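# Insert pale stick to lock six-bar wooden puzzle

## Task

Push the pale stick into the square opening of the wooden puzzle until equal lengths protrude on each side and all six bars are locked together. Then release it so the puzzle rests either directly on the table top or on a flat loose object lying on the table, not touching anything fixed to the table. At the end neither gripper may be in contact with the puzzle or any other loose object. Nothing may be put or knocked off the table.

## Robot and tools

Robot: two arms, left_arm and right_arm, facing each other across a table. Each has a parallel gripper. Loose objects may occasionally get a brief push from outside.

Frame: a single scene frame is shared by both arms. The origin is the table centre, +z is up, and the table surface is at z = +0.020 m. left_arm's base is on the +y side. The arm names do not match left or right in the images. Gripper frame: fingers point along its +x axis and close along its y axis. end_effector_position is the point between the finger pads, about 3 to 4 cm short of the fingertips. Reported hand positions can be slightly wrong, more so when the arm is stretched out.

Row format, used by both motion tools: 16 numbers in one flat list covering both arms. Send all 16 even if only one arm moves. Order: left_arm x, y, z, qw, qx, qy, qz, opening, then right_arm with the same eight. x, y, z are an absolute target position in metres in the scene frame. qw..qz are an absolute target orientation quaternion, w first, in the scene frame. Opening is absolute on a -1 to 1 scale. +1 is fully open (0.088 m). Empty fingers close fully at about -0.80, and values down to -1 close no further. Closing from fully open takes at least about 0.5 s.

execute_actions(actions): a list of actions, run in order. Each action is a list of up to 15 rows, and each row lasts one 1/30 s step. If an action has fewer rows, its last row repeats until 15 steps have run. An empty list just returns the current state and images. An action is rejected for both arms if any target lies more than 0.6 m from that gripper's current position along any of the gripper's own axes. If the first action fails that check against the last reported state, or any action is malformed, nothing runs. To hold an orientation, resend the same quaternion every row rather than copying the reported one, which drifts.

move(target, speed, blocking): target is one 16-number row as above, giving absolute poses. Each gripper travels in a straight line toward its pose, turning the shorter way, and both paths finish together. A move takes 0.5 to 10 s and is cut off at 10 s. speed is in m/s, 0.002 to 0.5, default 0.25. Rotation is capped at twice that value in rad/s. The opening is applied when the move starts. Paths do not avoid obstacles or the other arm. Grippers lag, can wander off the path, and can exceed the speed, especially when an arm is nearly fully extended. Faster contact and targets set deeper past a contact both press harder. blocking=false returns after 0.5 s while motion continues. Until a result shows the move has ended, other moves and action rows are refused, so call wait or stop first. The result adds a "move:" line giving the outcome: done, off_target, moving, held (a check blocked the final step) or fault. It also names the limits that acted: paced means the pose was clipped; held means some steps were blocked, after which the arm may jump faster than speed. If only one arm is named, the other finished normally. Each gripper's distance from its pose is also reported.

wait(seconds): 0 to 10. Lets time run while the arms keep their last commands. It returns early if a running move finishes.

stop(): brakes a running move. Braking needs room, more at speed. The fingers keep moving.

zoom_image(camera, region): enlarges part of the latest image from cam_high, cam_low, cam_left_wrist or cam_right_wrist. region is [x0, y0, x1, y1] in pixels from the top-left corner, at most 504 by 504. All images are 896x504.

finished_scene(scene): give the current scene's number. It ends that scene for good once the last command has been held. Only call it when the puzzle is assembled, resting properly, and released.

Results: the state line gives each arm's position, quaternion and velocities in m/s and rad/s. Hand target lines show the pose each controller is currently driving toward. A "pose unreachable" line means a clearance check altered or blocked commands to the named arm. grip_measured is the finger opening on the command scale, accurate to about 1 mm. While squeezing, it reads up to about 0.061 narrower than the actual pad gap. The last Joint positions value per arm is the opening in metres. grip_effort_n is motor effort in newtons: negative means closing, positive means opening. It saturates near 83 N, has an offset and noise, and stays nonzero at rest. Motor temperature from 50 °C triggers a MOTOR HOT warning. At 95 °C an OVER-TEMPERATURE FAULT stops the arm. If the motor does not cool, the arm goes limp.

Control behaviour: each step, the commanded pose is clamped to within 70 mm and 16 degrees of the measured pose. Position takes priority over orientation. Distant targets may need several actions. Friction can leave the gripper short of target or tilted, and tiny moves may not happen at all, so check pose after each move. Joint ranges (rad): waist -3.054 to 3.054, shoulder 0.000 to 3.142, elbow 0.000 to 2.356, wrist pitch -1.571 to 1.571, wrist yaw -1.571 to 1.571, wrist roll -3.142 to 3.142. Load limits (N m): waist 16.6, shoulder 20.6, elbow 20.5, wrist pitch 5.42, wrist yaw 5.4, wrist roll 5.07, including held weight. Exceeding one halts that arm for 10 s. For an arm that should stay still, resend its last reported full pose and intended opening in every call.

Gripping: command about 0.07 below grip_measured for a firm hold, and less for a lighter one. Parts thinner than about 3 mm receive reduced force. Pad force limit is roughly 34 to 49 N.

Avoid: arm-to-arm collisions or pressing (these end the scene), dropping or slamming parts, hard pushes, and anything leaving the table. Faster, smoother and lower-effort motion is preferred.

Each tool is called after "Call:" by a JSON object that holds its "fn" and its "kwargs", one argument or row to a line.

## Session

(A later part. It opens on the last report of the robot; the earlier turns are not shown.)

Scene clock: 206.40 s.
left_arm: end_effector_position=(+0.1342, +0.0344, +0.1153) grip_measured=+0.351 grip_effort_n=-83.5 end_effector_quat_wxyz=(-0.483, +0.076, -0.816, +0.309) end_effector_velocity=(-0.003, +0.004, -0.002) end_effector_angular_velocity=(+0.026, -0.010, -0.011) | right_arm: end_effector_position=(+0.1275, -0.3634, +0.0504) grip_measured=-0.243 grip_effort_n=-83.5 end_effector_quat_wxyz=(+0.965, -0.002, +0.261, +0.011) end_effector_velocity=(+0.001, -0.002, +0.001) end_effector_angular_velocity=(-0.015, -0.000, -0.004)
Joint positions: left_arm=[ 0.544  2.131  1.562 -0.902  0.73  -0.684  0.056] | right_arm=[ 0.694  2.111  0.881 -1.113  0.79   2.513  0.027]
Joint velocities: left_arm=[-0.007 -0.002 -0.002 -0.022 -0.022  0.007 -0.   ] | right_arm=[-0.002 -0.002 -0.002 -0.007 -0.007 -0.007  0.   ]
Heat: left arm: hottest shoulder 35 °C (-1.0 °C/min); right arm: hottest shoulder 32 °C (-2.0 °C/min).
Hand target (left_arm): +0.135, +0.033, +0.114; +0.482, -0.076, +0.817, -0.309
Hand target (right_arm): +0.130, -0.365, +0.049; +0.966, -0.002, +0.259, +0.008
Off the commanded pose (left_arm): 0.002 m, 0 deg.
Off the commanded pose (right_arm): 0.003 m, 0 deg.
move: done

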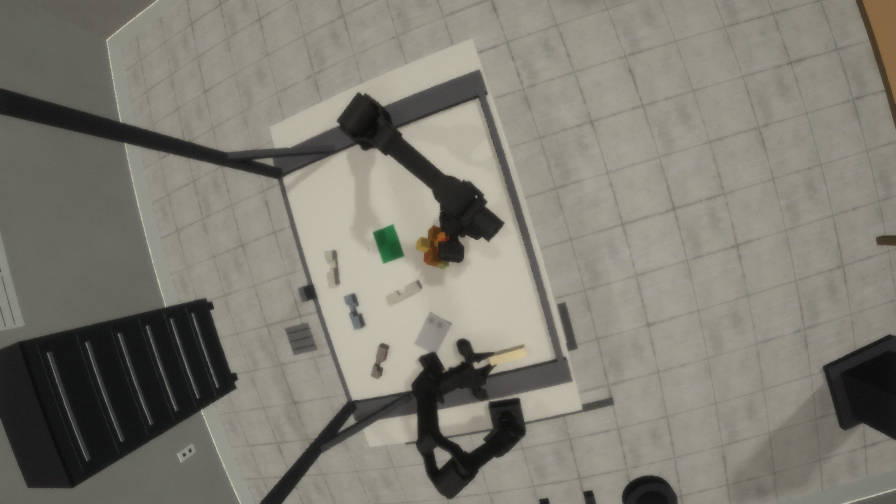

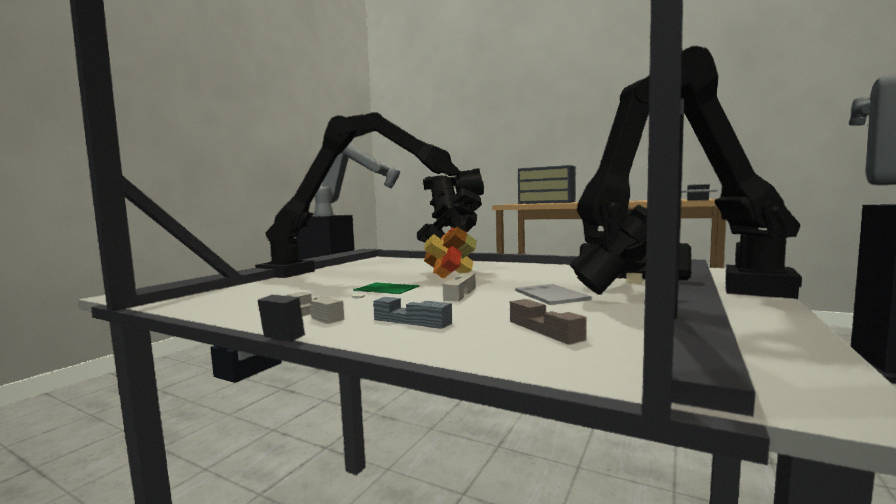

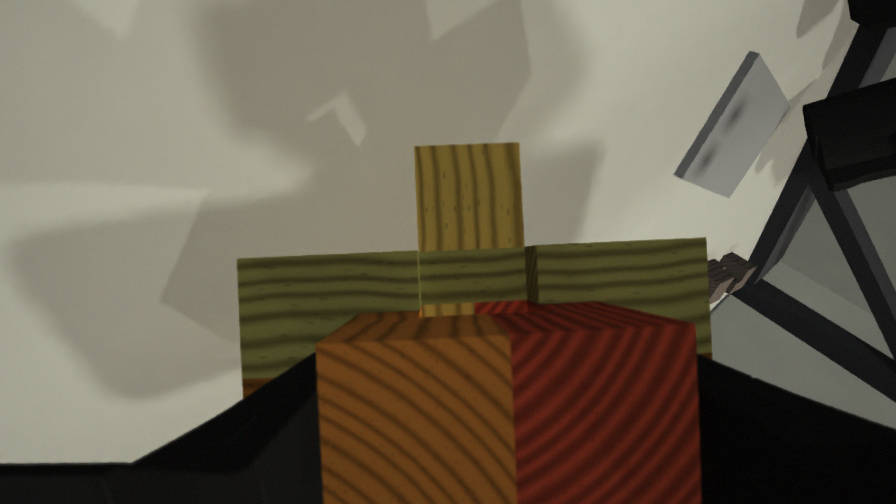

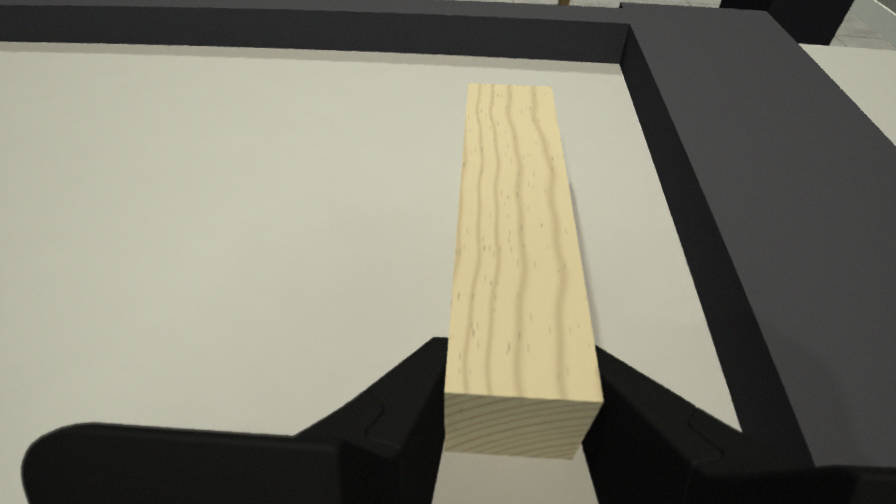

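Call:
{"fn": "move", "kwargs": {
  "target": [0.1342,0.0344,0.157,0.4817,-0.0757,0.8167,-0.3088,0.27,0.1275,-0.3634,0.10,0.9659,-0.0023,0.2588,0.0084,-0.33],
  "speed": 0.05
}}

Scene clock: 244.60 s.
left_arm: end_effector_position=(+0.1330, +0.0373, +0.1415) grip_measured=+0.351 grip_effort_n=-83.5 end_effector_quat_wxyz=(-0.477, +0.069, -0.826, +0.292) end_effector_velocity=(-0.002, +0.003, +0.001) end_effector_angular_velocity=(+0.014, +0.000, -0.008) | right_arm: end_effector_position=(+0.1287, -0.3651, +0.0979) grip_measured=-0.243 grip_effort_n=-83.5 end_effector_quat_wxyz=(+0.967, -0.008, +0.255, +0.008) end_effector_velocity=(+0.002, -0.005, +0.002) end_effector_angular_velocity=(-0.029, +0.002, -0.019)
Joint positions: left_arm=[ 0.544  2.12   1.657 -1.052  0.725 -0.684  0.056] | right_arm=[ 0.694  1.965  0.912 -1.31   0.79   2.518  0.027]
Joint velocities: left_arm=[-0.002 -0.002  0.002 -0.022 -0.007  0.007  0.   ] | right_arm=[-0.007 -0.007 -0.002 -0.022 -0.022 -0.007 -0.   ]
Heat: left arm: hottest elbow 37 °C (+1.0 °C/min); right arm: hottest shoulder 32 °C (+0.0 °C/min).
Hand target (left_arm): +0.134, +0.034, +0.157; +0.482, -0.076, +0.817, -0.309
Hand target (right_arm): +0.128, -0.363, +0.100; +0.966, -0.002, +0.259, +0.008
Off the commanded pose (left_arm): 0.016 m, 2 deg.
Off the commanded pose (right_arm): 0.003 m, 1 deg.
move: off_target (left_arm)

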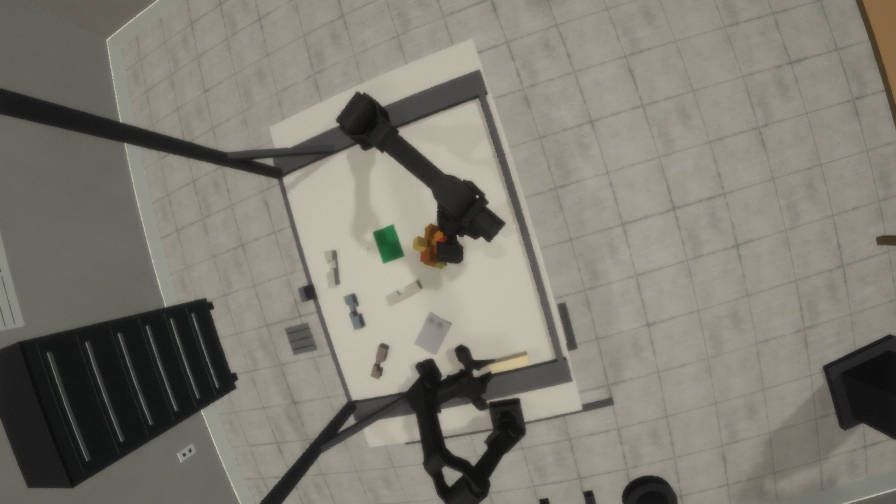

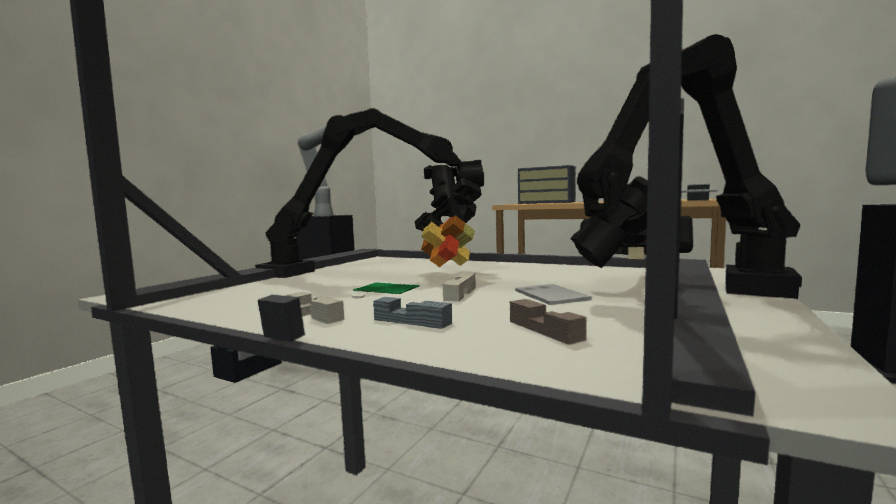

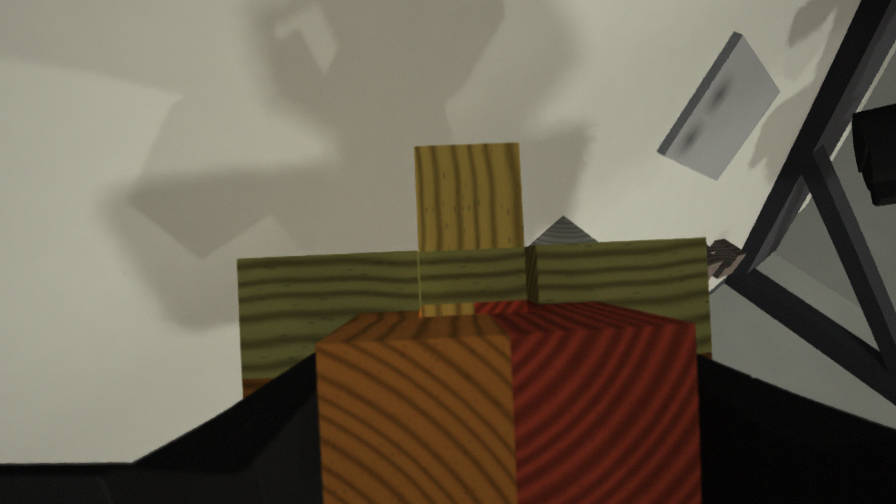

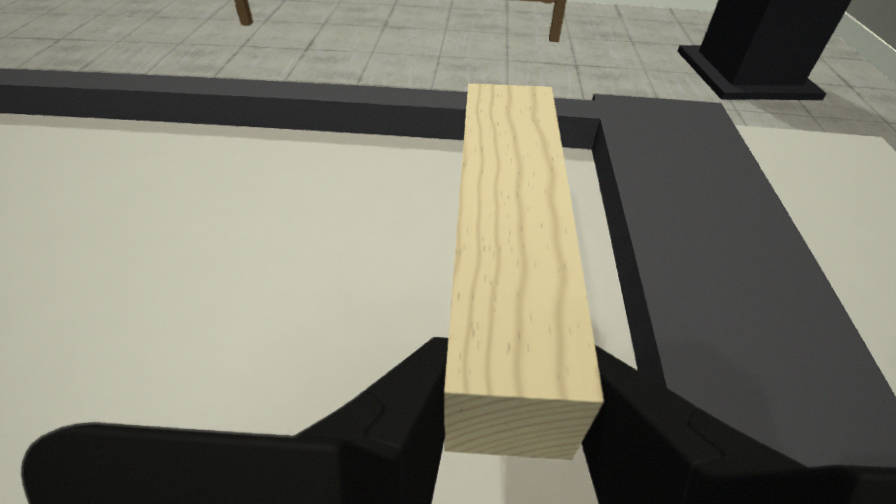

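Call:
{"fn": "move", "kwargs": {
  "target": [0.0948,0.033,0.18,0.6056,0.3841,0.4161,-0.5591,0.27,0.1133,-0.1993,0.118,0.6548,-0.1920,0.1773,0.7091,-0.33],
  "speed": 0.2
}}

Scene clock: 260.30 s.
left_arm: end_effector_position=(+0.0963, +0.0321, +0.1697) grip_measured=+0.351 grip_effort_n=-83.5 end_effector_quat_wxyz=(+0.600, +0.390, +0.428, -0.552) end_effector_velocity=(+0.002, +0.002, -0.005) end_effector_angular_velocity=(+0.013, -0.025, -0.016) | right_arm: end_effector_position=(+0.1122, -0.2028, +0.1141) grip_measured=-0.242 grip_effort_n=-83.5 end_effector_quat_wxyz=(+0.652, -0.194, +0.185, +0.709) end_effector_velocity=(-0.001, +0.001, +0.001) end_effector_angular_velocity=(+0.008, -0.007, +0.023)
Joint positions: left_arm=[ 0.244  1.874  1.522 -0.889  0.065  0.171  0.056] | right_arm=[ 0.147  1.57   0.437  0.591 -0.005  0.008  0.027]
Joint velocities: left_arm=[-0.002  0.002 -0.012  0.007 -0.022  0.022 -0.   ] | right_arm=[-0.007  0.002  0.002  0.007 -0.022 -0.022 -0.   ]
Heat: left arm: hottest shoulder 41 °C (+6.1 °C/min); right arm: hottest shoulder 33 °C (+1.0 °C/min).
Hand target (left_arm): +0.096, +0.033, +0.180; +0.606, +0.387, +0.416, -0.557
Hand target (right_arm): +0.112, -0.199, +0.116; +0.651, -0.191, +0.182, +0.712
Off the commanded pose (left_arm): 0.010 m, 2 deg.
Off the commanded pose (right_arm): 0.005 m, 1 deg.
move: off_target (left_arm)

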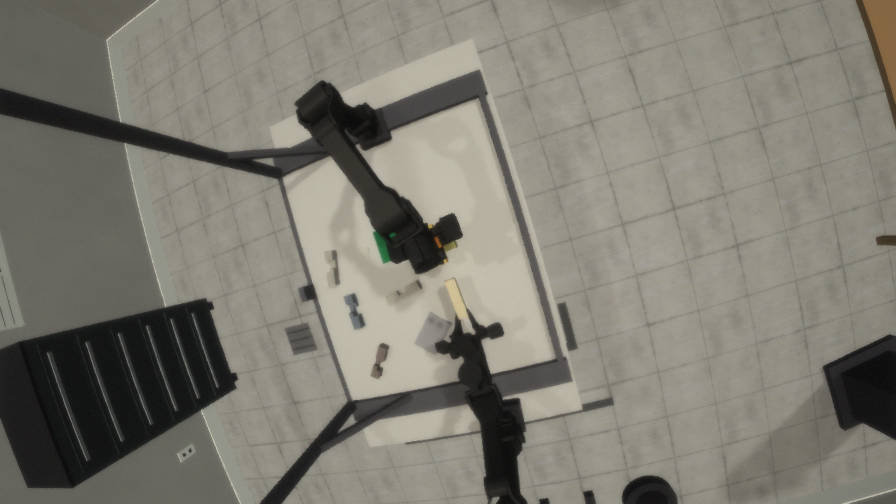

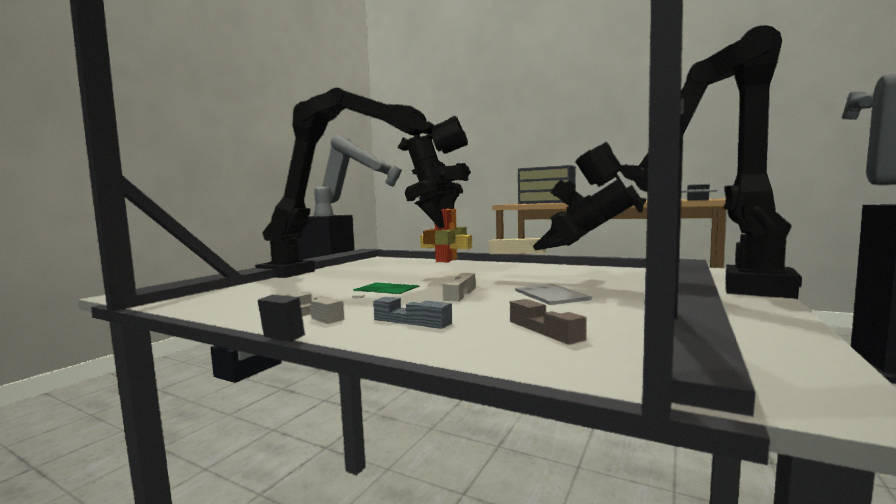

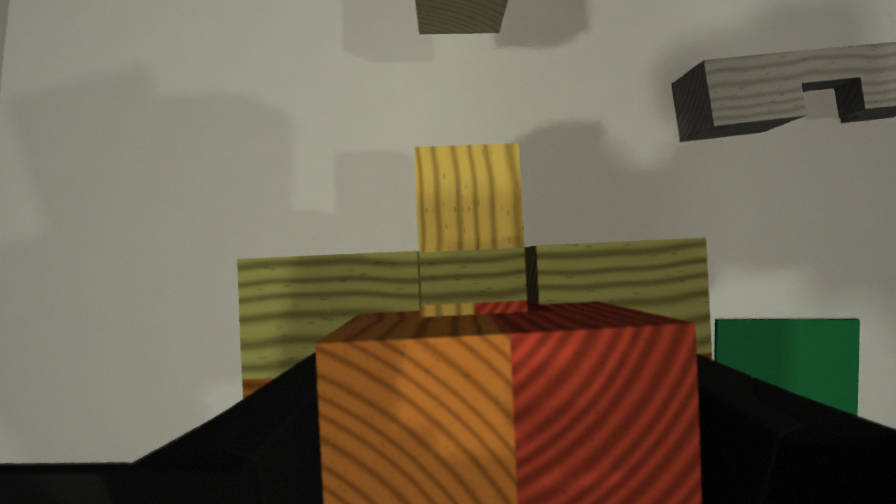

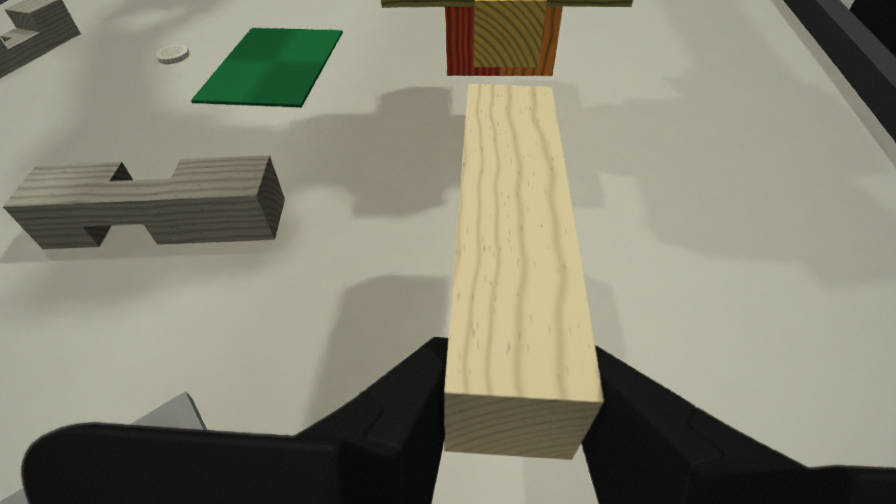

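Call:
{"fn": "move", "kwargs": {
  "target": [0.0955,0.033,0.133,0.6056,0.3841,0.4161,-0.5591,0.27,0.1106,-0.165,0.118,0.6548,-0.1920,0.1773,0.7091,-0.33],
  "speed": 0.025
}}

Scene clock: 269.57 s.
left_arm: end_effector_position=(+0.0961, +0.0332, +0.1337) grip_measured=+0.351 grip_effort_n=-83.5 end_effector_quat_wxyz=(+0.607, +0.384, +0.417, -0.557) end_effector_velocity=(+0.003, +0.004, -0.004) end_effector_angular_velocity=(+0.022, -0.013, +0.017) | right_arm: end_effector_position=(+0.1093, -0.1687, +0.1168) grip_measured=-0.242 grip_effort_n=-83.5 end_effector_quat_wxyz=(+0.652, -0.192, +0.180, +0.711) end_effector_velocity=(+0.000, -0.002, -0.003) end_effector_angular_velocity=(-0.011, -0.016, +0.015)
Joint positions: left_arm=[ 0.244  1.874  1.368 -0.705  0.064  0.172  0.056] | right_arm=[ 0.147  1.684  0.566  0.585 -0.006  0.003  0.027]
Joint velocities: left_arm=[ 0.002  0.002 -0.007 -0.007 -0.022 -0.007 -0.   ] | right_arm=[-0.002  0.002 -0.002 -0.007 -0.007 -0.022 -0.   ]
Heat: left arm: hottest shoulder 41 °C (+6.0 °C/min); right arm: hottest shoulder 32 °C (+0.0 °C/min).
Hand target (left_arm): +0.095, +0.034, +0.133; +0.606, +0.384, +0.416, -0.559
Hand target (right_arm): +0.110, -0.165, +0.118; +0.655, -0.192, +0.177, +0.709
Off the commanded pose (left_arm): 0.001 m, 0 deg.
Off the commanded pose (right_arm): 0.004 m, 0 deg.
move: done

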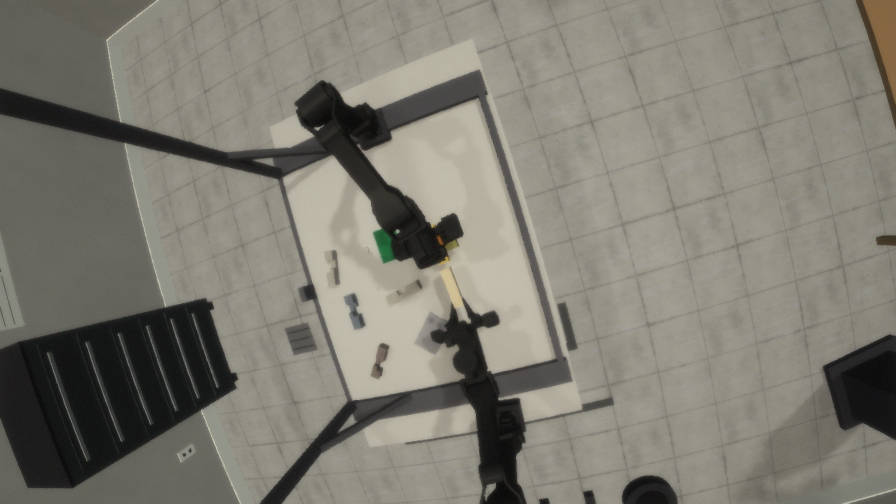

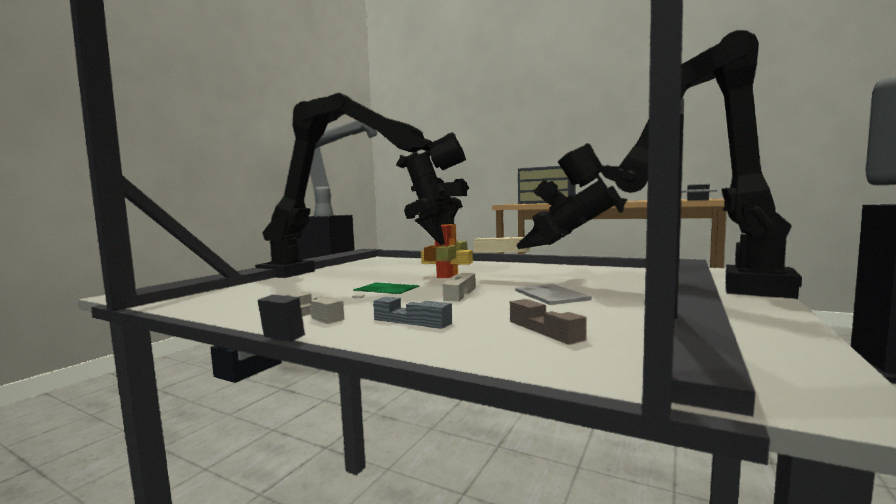

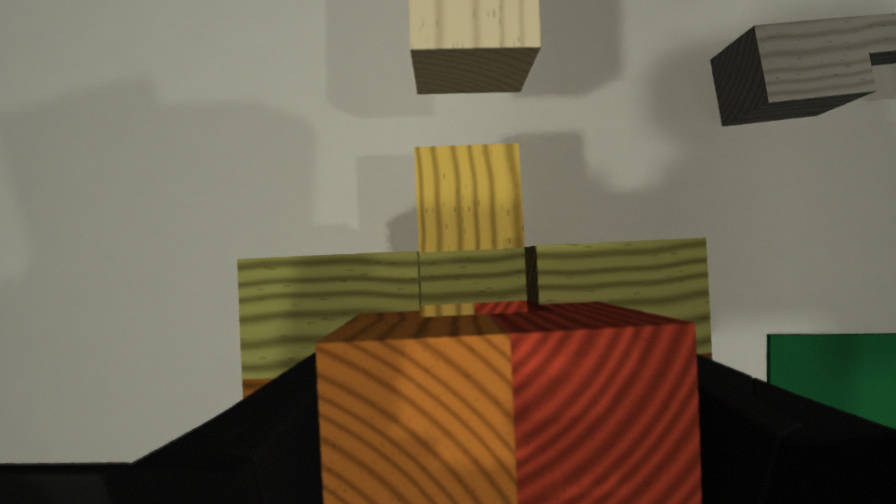

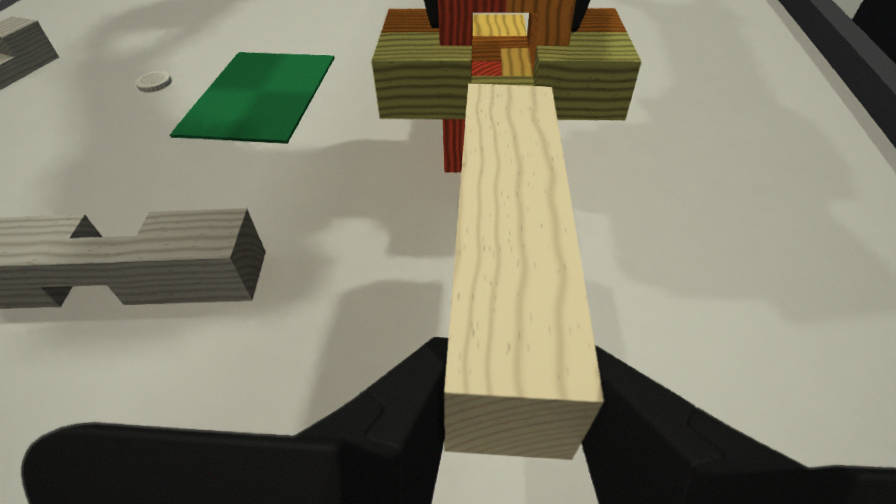

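Call:
{"fn": "zoom_image", "kwargs": {
  "camera": "cam_low",
  "region": [400, 200, 560, 300]
}}

Call:
{"fn": "zoom_image", "kwargs": {
  "camera": "cam_left_wrist",
  "region": [380, 0, 580, 330]
}}

Region (400, 200, 560, 300) of cam_low's 896x504 image, scaled by 3.150, with more detail than that image has; it fills the top 315 rows of this view, and the rest is white.

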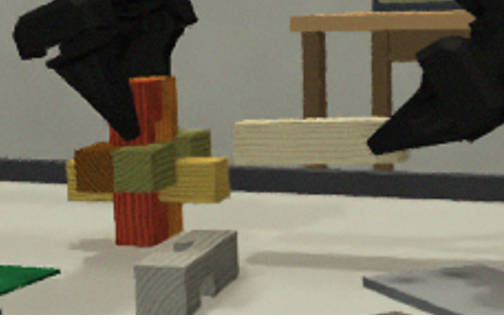

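Region (380, 0, 580, 330) of cam_left_wrist's 896x504 image, scaled by 1.527, with more detail than that image has; it fills the left 305 columns of this view, and the rest is white.

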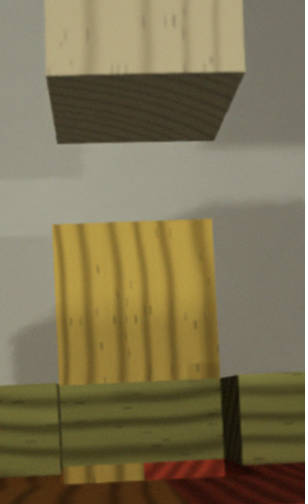

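Call:
{"fn": "move", "kwargs": {
  "target": [0.0955,0.033,0.125,0.6056,0.3841,0.4161,-0.5591,0.27,0.1106,-0.165,0.118,0.6548,-0.1920,0.1773,0.7091,-0.33],
  "speed": 0.012
}}

Scene clock: 280.27 s.
left_arm: end_effector_position=(+0.0964, +0.0312, +0.1317) grip_measured=+0.351 grip_effort_n=-83.5 end_effector_quat_wxyz=(+0.610, +0.380, +0.412, -0.560) end_effector_velocity=(+0.002, +0.001, +0.001) end_effector_angular_velocity=(-0.002, -0.014, +0.026) | right_arm: end_effector_position=(+0.1093, -0.1686, +0.1168) grip_measured=-0.242 grip_effort_n=-83.5 end_effector_quat_wxyz=(+0.652, -0.192, +0.180, +0.711) end_effector_velocity=(-0.000, +0.000, +0.000) end_effector_angular_velocity=(-0.002, -0.003, +0.008)
Joint positions: left_arm=[ 0.244  1.874  1.355 -0.678  0.066  0.172  0.056] | right_arm=[ 0.147  1.684  0.567  0.585 -0.006  0.003  0.027]
Joint velocities: left_arm=[-0.002 -0.007 -0.007  0.007 -0.022 -0.022 -0.   ] | right_arm=[-0.002 -0.002  0.002 -0.007 -0.007 -0.007 -0.   ]
Heat: left arm: hottest shoulder 40 °C (+4.0 °C/min); right arm: hottest elbow 33 °C (+1.0 °C/min).
Hand target (left_arm): +0.095, +0.033, +0.125; +0.606, +0.384, +0.416, -0.559
Hand target (right_arm): +0.111, -0.165, +0.118; +0.655, -0.192, +0.177, +0.709
Off the commanded pose (left_arm): 0.007 m, 1 deg.
Off the commanded pose (right_arm): 0.004 m, 0 deg.
move: done

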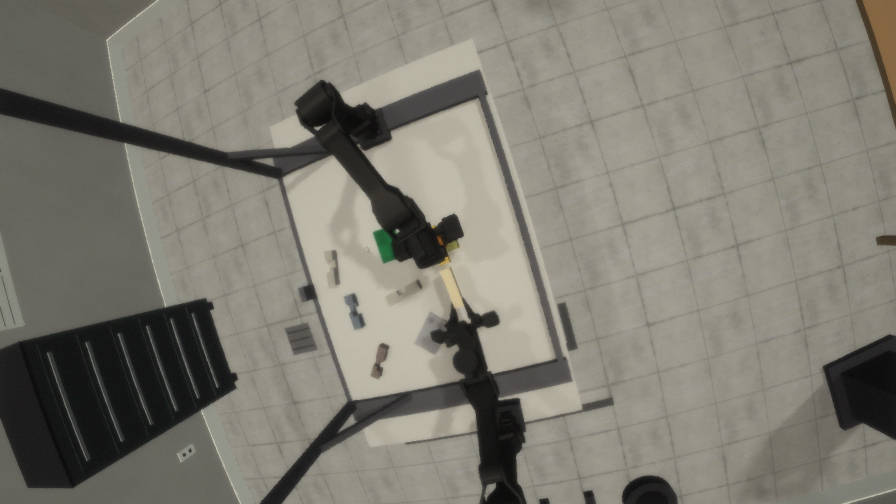

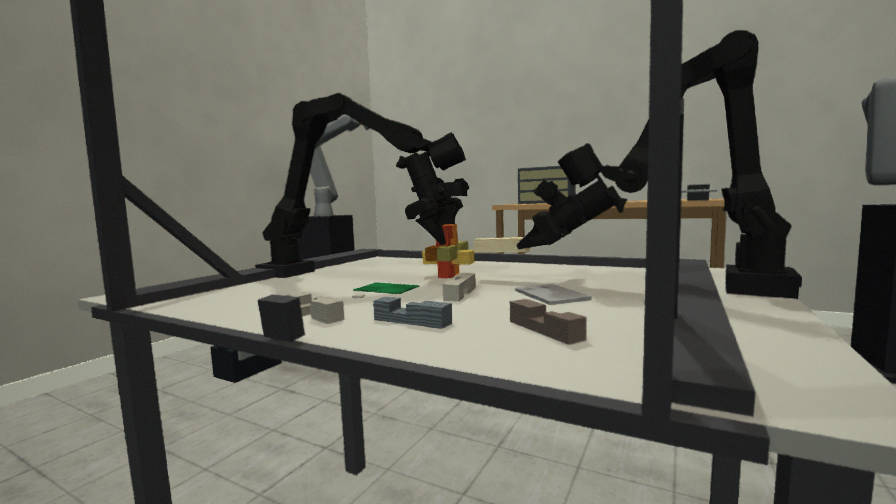

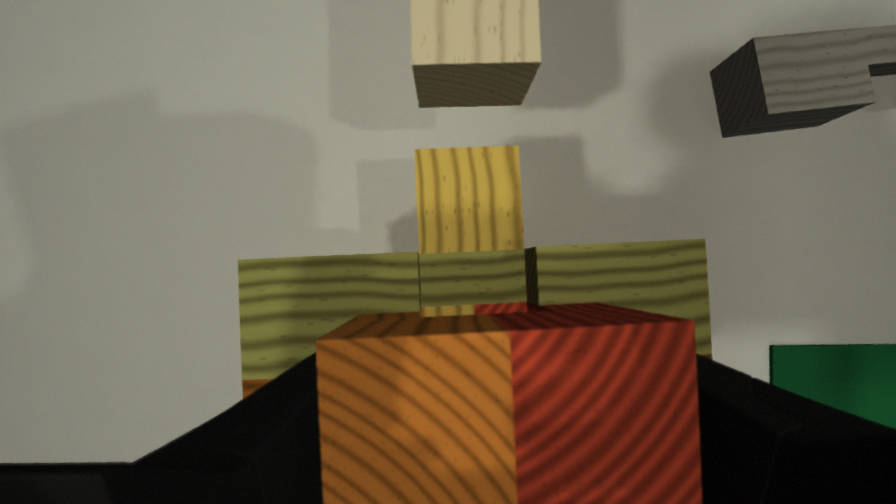

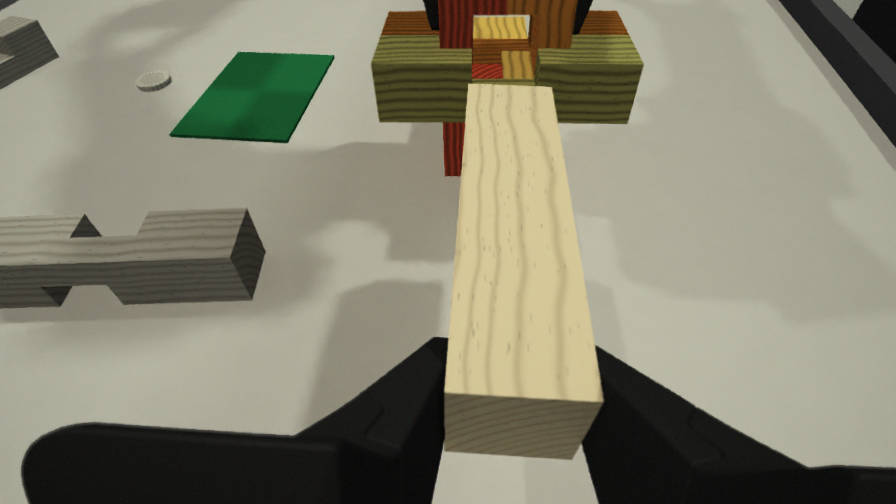

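Call:
{"fn": "zoom_image", "kwargs": {
  "camera": "cam_left_wrist",
  "region": [395, 40, 555, 170]
}}

Call:
{"fn": "zoom_image", "kwargs": {
  "camera": "cam_left_wrist",
  "region": [300, 230, 510, 370]
}}

Call:
{"fn": "zoom_image", "kwargs": {
  "camera": "cam_left_wrist",
  "region": [500, 230, 720, 370]
}}

Region (395, 40, 555, 170) of cam_left_wrist's 896x504 image, scaled by 3.150, with more detail than that image has; it fills the top 410 rows of this view, and the rest is white.

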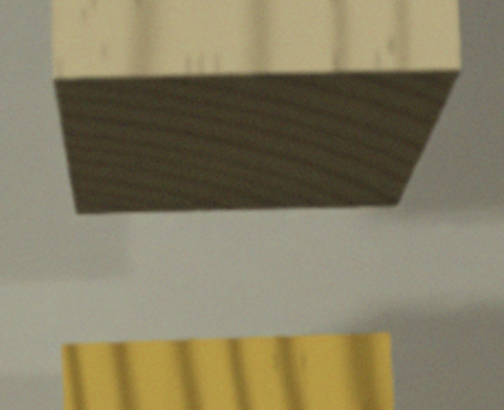

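Region (300, 230, 510, 370) of cam_left_wrist's 896x504 image, scaled by 2.400, with more detail than that image has.

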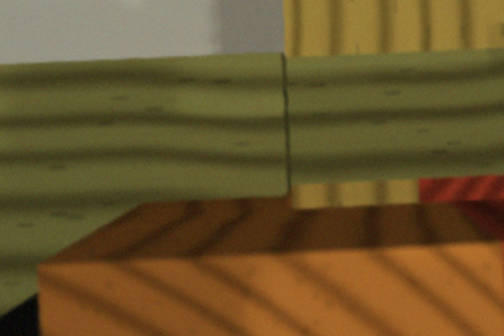

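Region (500, 230, 720, 370) of cam_left_wrist's 896x504 image, scaled by 2.291, with more detail than that image has; it fills the top 321 rows of this view, and the rest is white.

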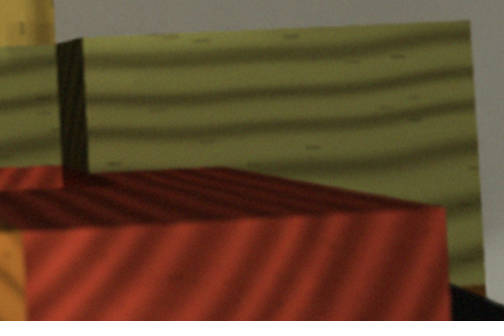

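Call:
{"fn": "zoom_image", "kwargs": {
  "camera": "cam_right_wrist",
  "region": [360, 0, 660, 190]
}}

Call:
{"fn": "zoom_image", "kwargs": {
  "camera": "cam_left_wrist",
  "region": [690, 0, 896, 160]
}}

Region (360, 0, 660, 190) of cam_right_wrist's 896x504 image, scaled by 1.680, with more detail than that image has; it fills the top 319 rows of this view, and the rest is white.

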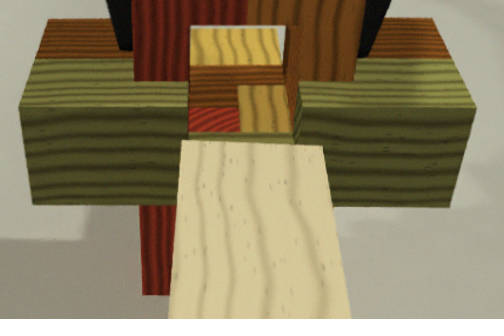

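Region (690, 0, 896, 160) of cam_left_wrist's 896x504 image, scaled by 2.447, with more detail than that image has; it fills the top 391 rows of this view, and the rest is white.

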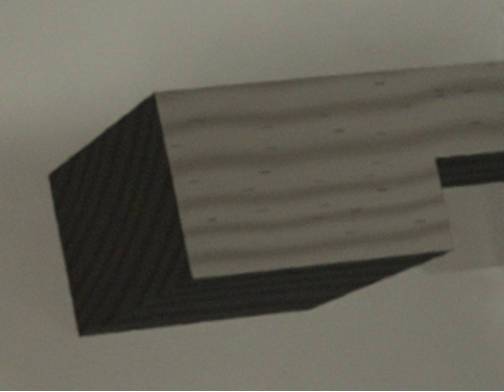

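Call:
{"fn": "move", "kwargs": {
  "target": [0.0985,0.032,0.138,0.5900,0.3769,0.4228,-0.5755,0.27,0.1101,-0.159,0.1235,0.6548,-0.1920,0.1773,0.7091,-0.33],
  "speed": 0.015
}}

Scene clock: 351.40 s.
left_arm: end_effector_position=(+0.0966, +0.0367, +0.1357) grip_measured=+0.351 grip_effort_n=-83.5 end_effector_quat_wxyz=(+0.589, +0.379, +0.426, -0.572) end_effector_velocity=(-0.000, +0.002, -0.003) end_effector_angular_velocity=(+0.018, -0.014, +0.007) | right_arm: end_effector_position=(+0.1088, -0.1626, +0.1219) grip_measured=-0.242 grip_effort_n=-83.5 end_effector_quat_wxyz=(+0.652, -0.192, +0.180, +0.711) end_effector_velocity=(+0.002, -0.001, +0.001) end_effector_angular_velocity=(-0.000, -0.023, +0.002)
Joint positions: left_arm=[ 0.267  1.875  1.381 -0.738  0.119  0.206  0.056] | right_arm=[ 0.147  1.684  0.599  0.552 -0.006  0.003  0.027]
Joint velocities: left_arm=[-0.007  0.002 -0.002 -0.007 -0.022 -0.007 -0.   ] | right_arm=[-0.002 -0.007 -0.002 -0.007  0.007 -0.022 -0.   ]
Heat: left arm: hottest shoulder 36 °C (-2.0 °C/min); right arm: hottest elbow 36 °C (+2.0 °C/min).
Hand target (left_arm): +0.098, +0.032, +0.138; +0.590, +0.376, +0.423, -0.576
Hand target (right_arm): +0.110, -0.159, +0.124; +0.655, -0.192, +0.177, +0.709
Off the commanded pose (left_arm): 0.006 m, 1 deg.
Off the commanded pose (right_arm): 0.004 m, 1 deg.
move: done

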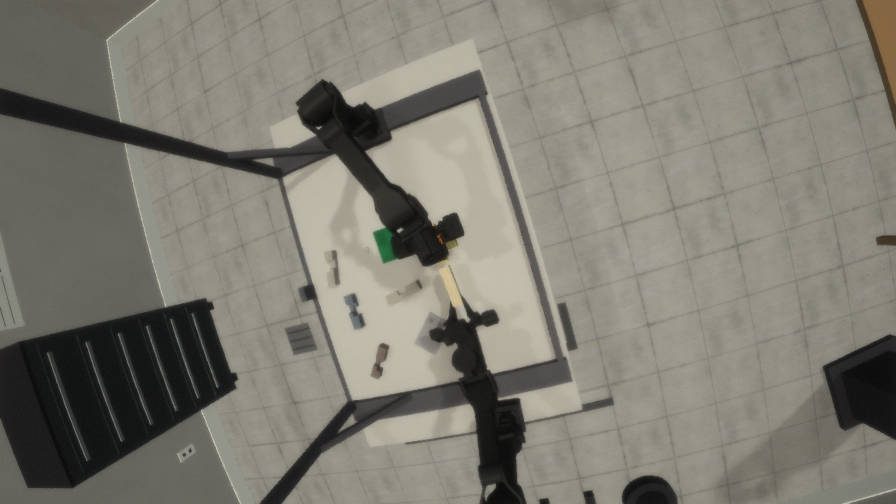

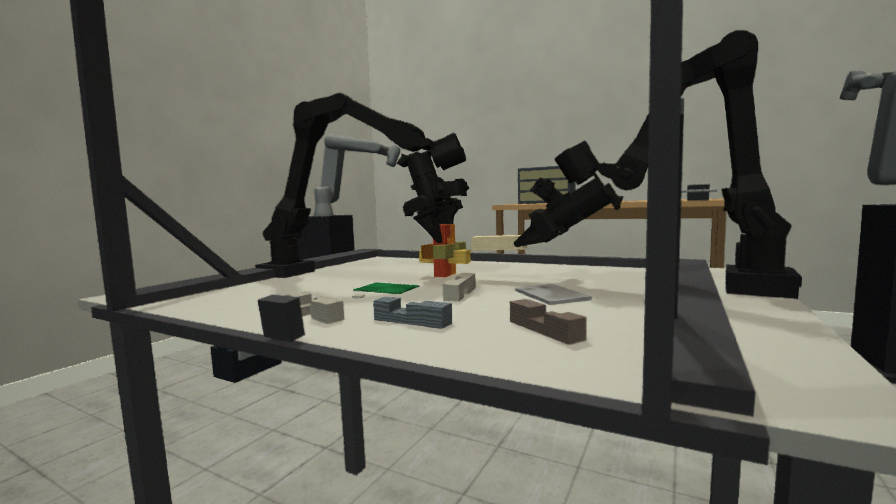

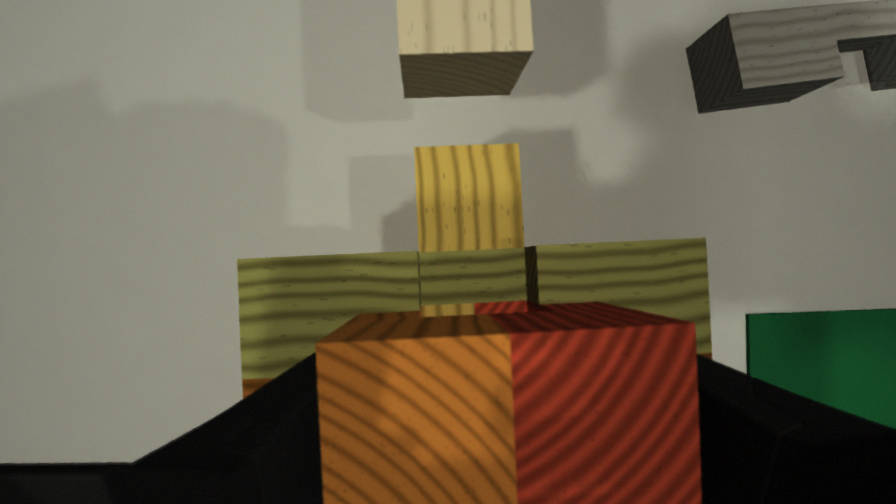

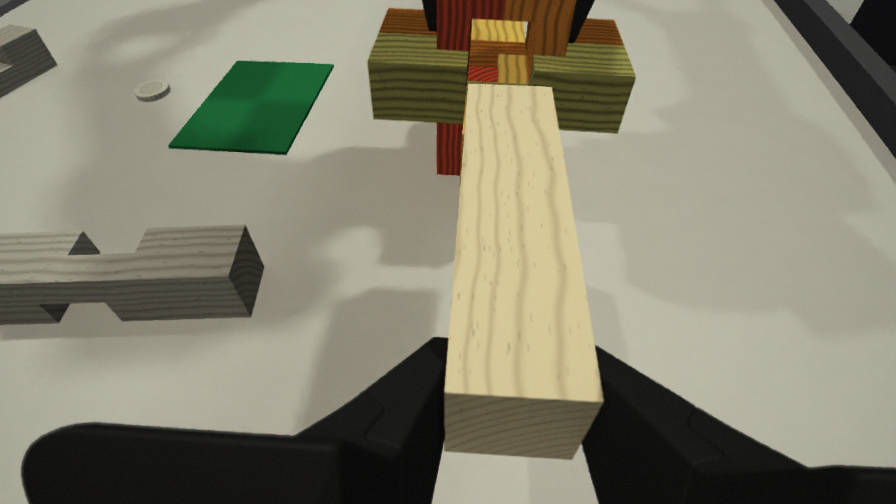

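Call:
{"fn": "move", "kwargs": {
  "target": [0.1005,0.033,0.127,0.5900,0.3769,0.4228,-0.5755,0.27,0.1101,-0.159,0.1235,0.6548,-0.1920,0.1773,0.7091,-0.33],
  "speed": 0.012
}}

Call:
{"fn": "zoom_image", "kwargs": {
  "camera": "cam_left_wrist",
  "region": [385, 30, 555, 170]
}}

Call:
{"fn": "zoom_image", "kwargs": {
  "camera": "cam_right_wrist",
  "region": [360, 0, 660, 190]
}}

Scene clock: 358.03 s.
left_arm: end_effector_position=(+0.0999, +0.0322, +0.1332) grip_measured=+0.351 grip_effort_n=-83.5 end_effector_quat_wxyz=(+0.594, +0.375, +0.418, -0.576) end_effector_velocity=(-0.001, +0.002, -0.000) end_effector_angular_velocity=(+0.009, -0.007, -0.007) | right_arm: end_effector_position=(+0.1088, -0.1626, +0.1218) grip_measured=-0.242 grip_effort_n=-83.5 end_effector_quat_wxyz=(+0.652, -0.193, +0.180, +0.711) end_effector_velocity=(-0.002, -0.002, -0.001) end_effector_angular_velocity=(-0.008, +0.009, +0.005)
Joint positions: left_arm=[ 0.273  1.882  1.373 -0.702  0.121  0.212  0.056] | right_arm=[ 0.147  1.684  0.599  0.552 -0.006  0.003  0.027]
Joint velocities: left_arm=[-0.002 -0.002 -0.002 -0.007 -0.007  0.007 -0.001] | right_arm=[ 0.002 -0.002 -0.002 -0.007 -0.007  0.007 -0.   ]
Heat: left arm: hottest shoulder 36 °C (-2.0 °C/min); right arm: hottest elbow 36 °C (+1.0 °C/min).
Hand target (left_arm): +0.100, +0.033, +0.127; +0.590, +0.377, +0.423, -0.575
Hand target (right_arm): +0.110, -0.159, +0.123; +0.655, -0.192, +0.177, +0.709
Off the commanded pose (left_arm): 0.006 m, 1 deg.
Off the commanded pose (right_arm): 0.004 m, 1 deg.
move: done

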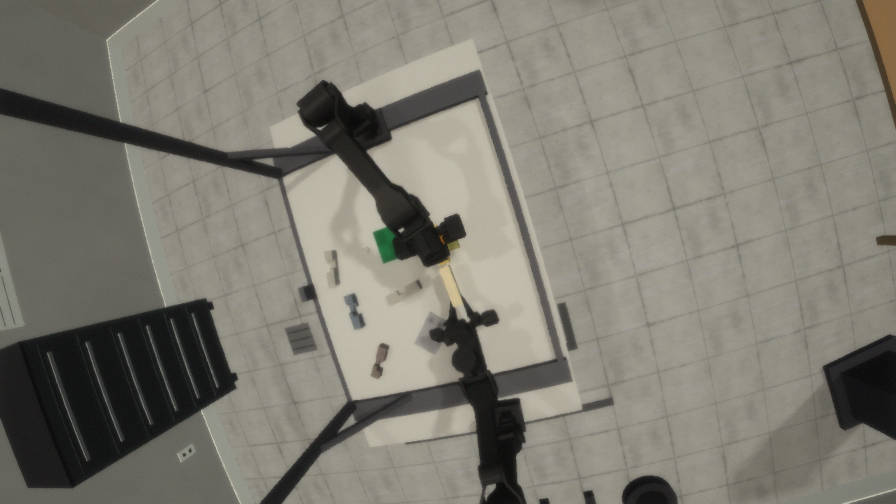

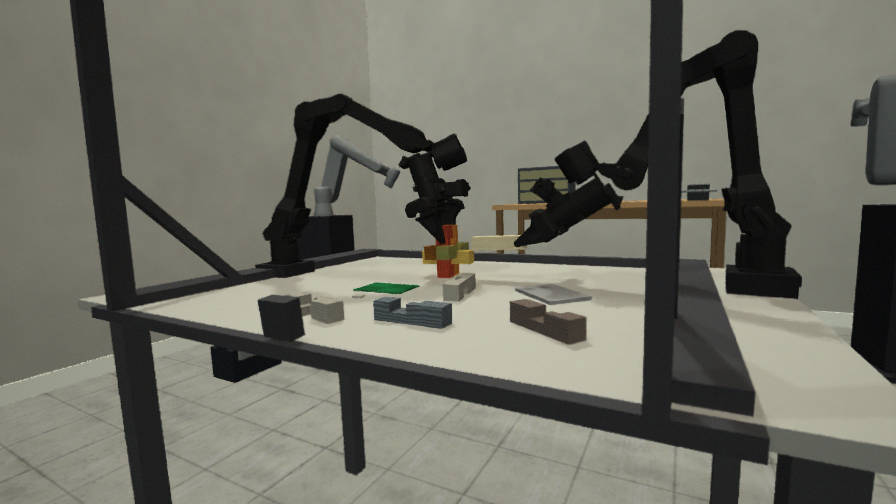

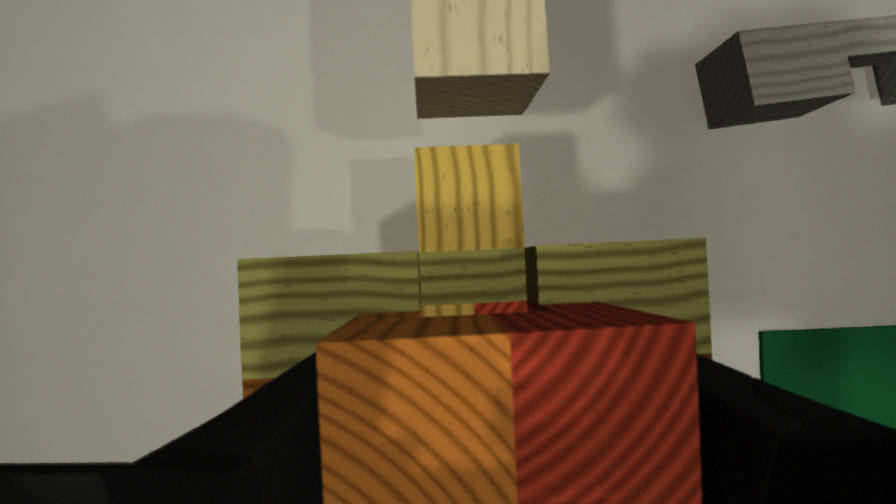

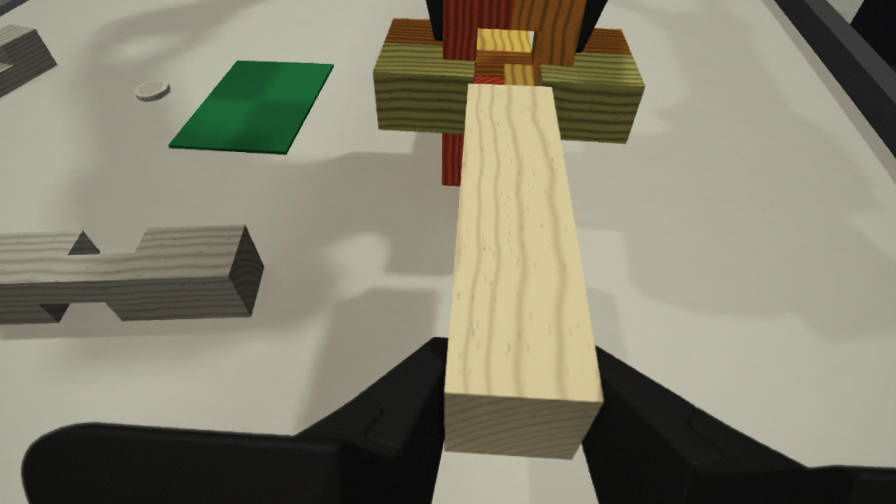

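Region (385, 30, 555, 170) of cam_left_wrist's 896x504 image, scaled by 2.965, with more detail than that image has; it fills the top 415 rows of this view, and the rest is white.

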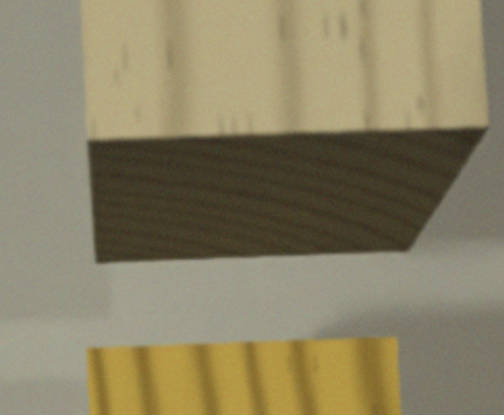

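Region (360, 0, 660, 190) of cam_right_wrist's 896x504 image, scaled by 1.680, with more detail than that image has; it fills the top 319 rows of this view, and the rest is white.

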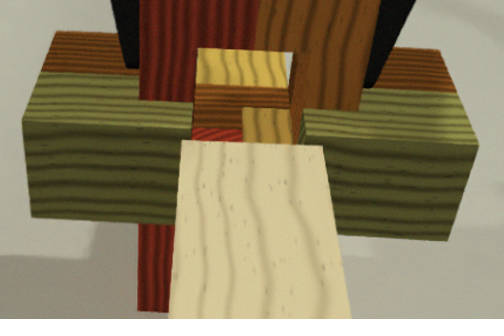

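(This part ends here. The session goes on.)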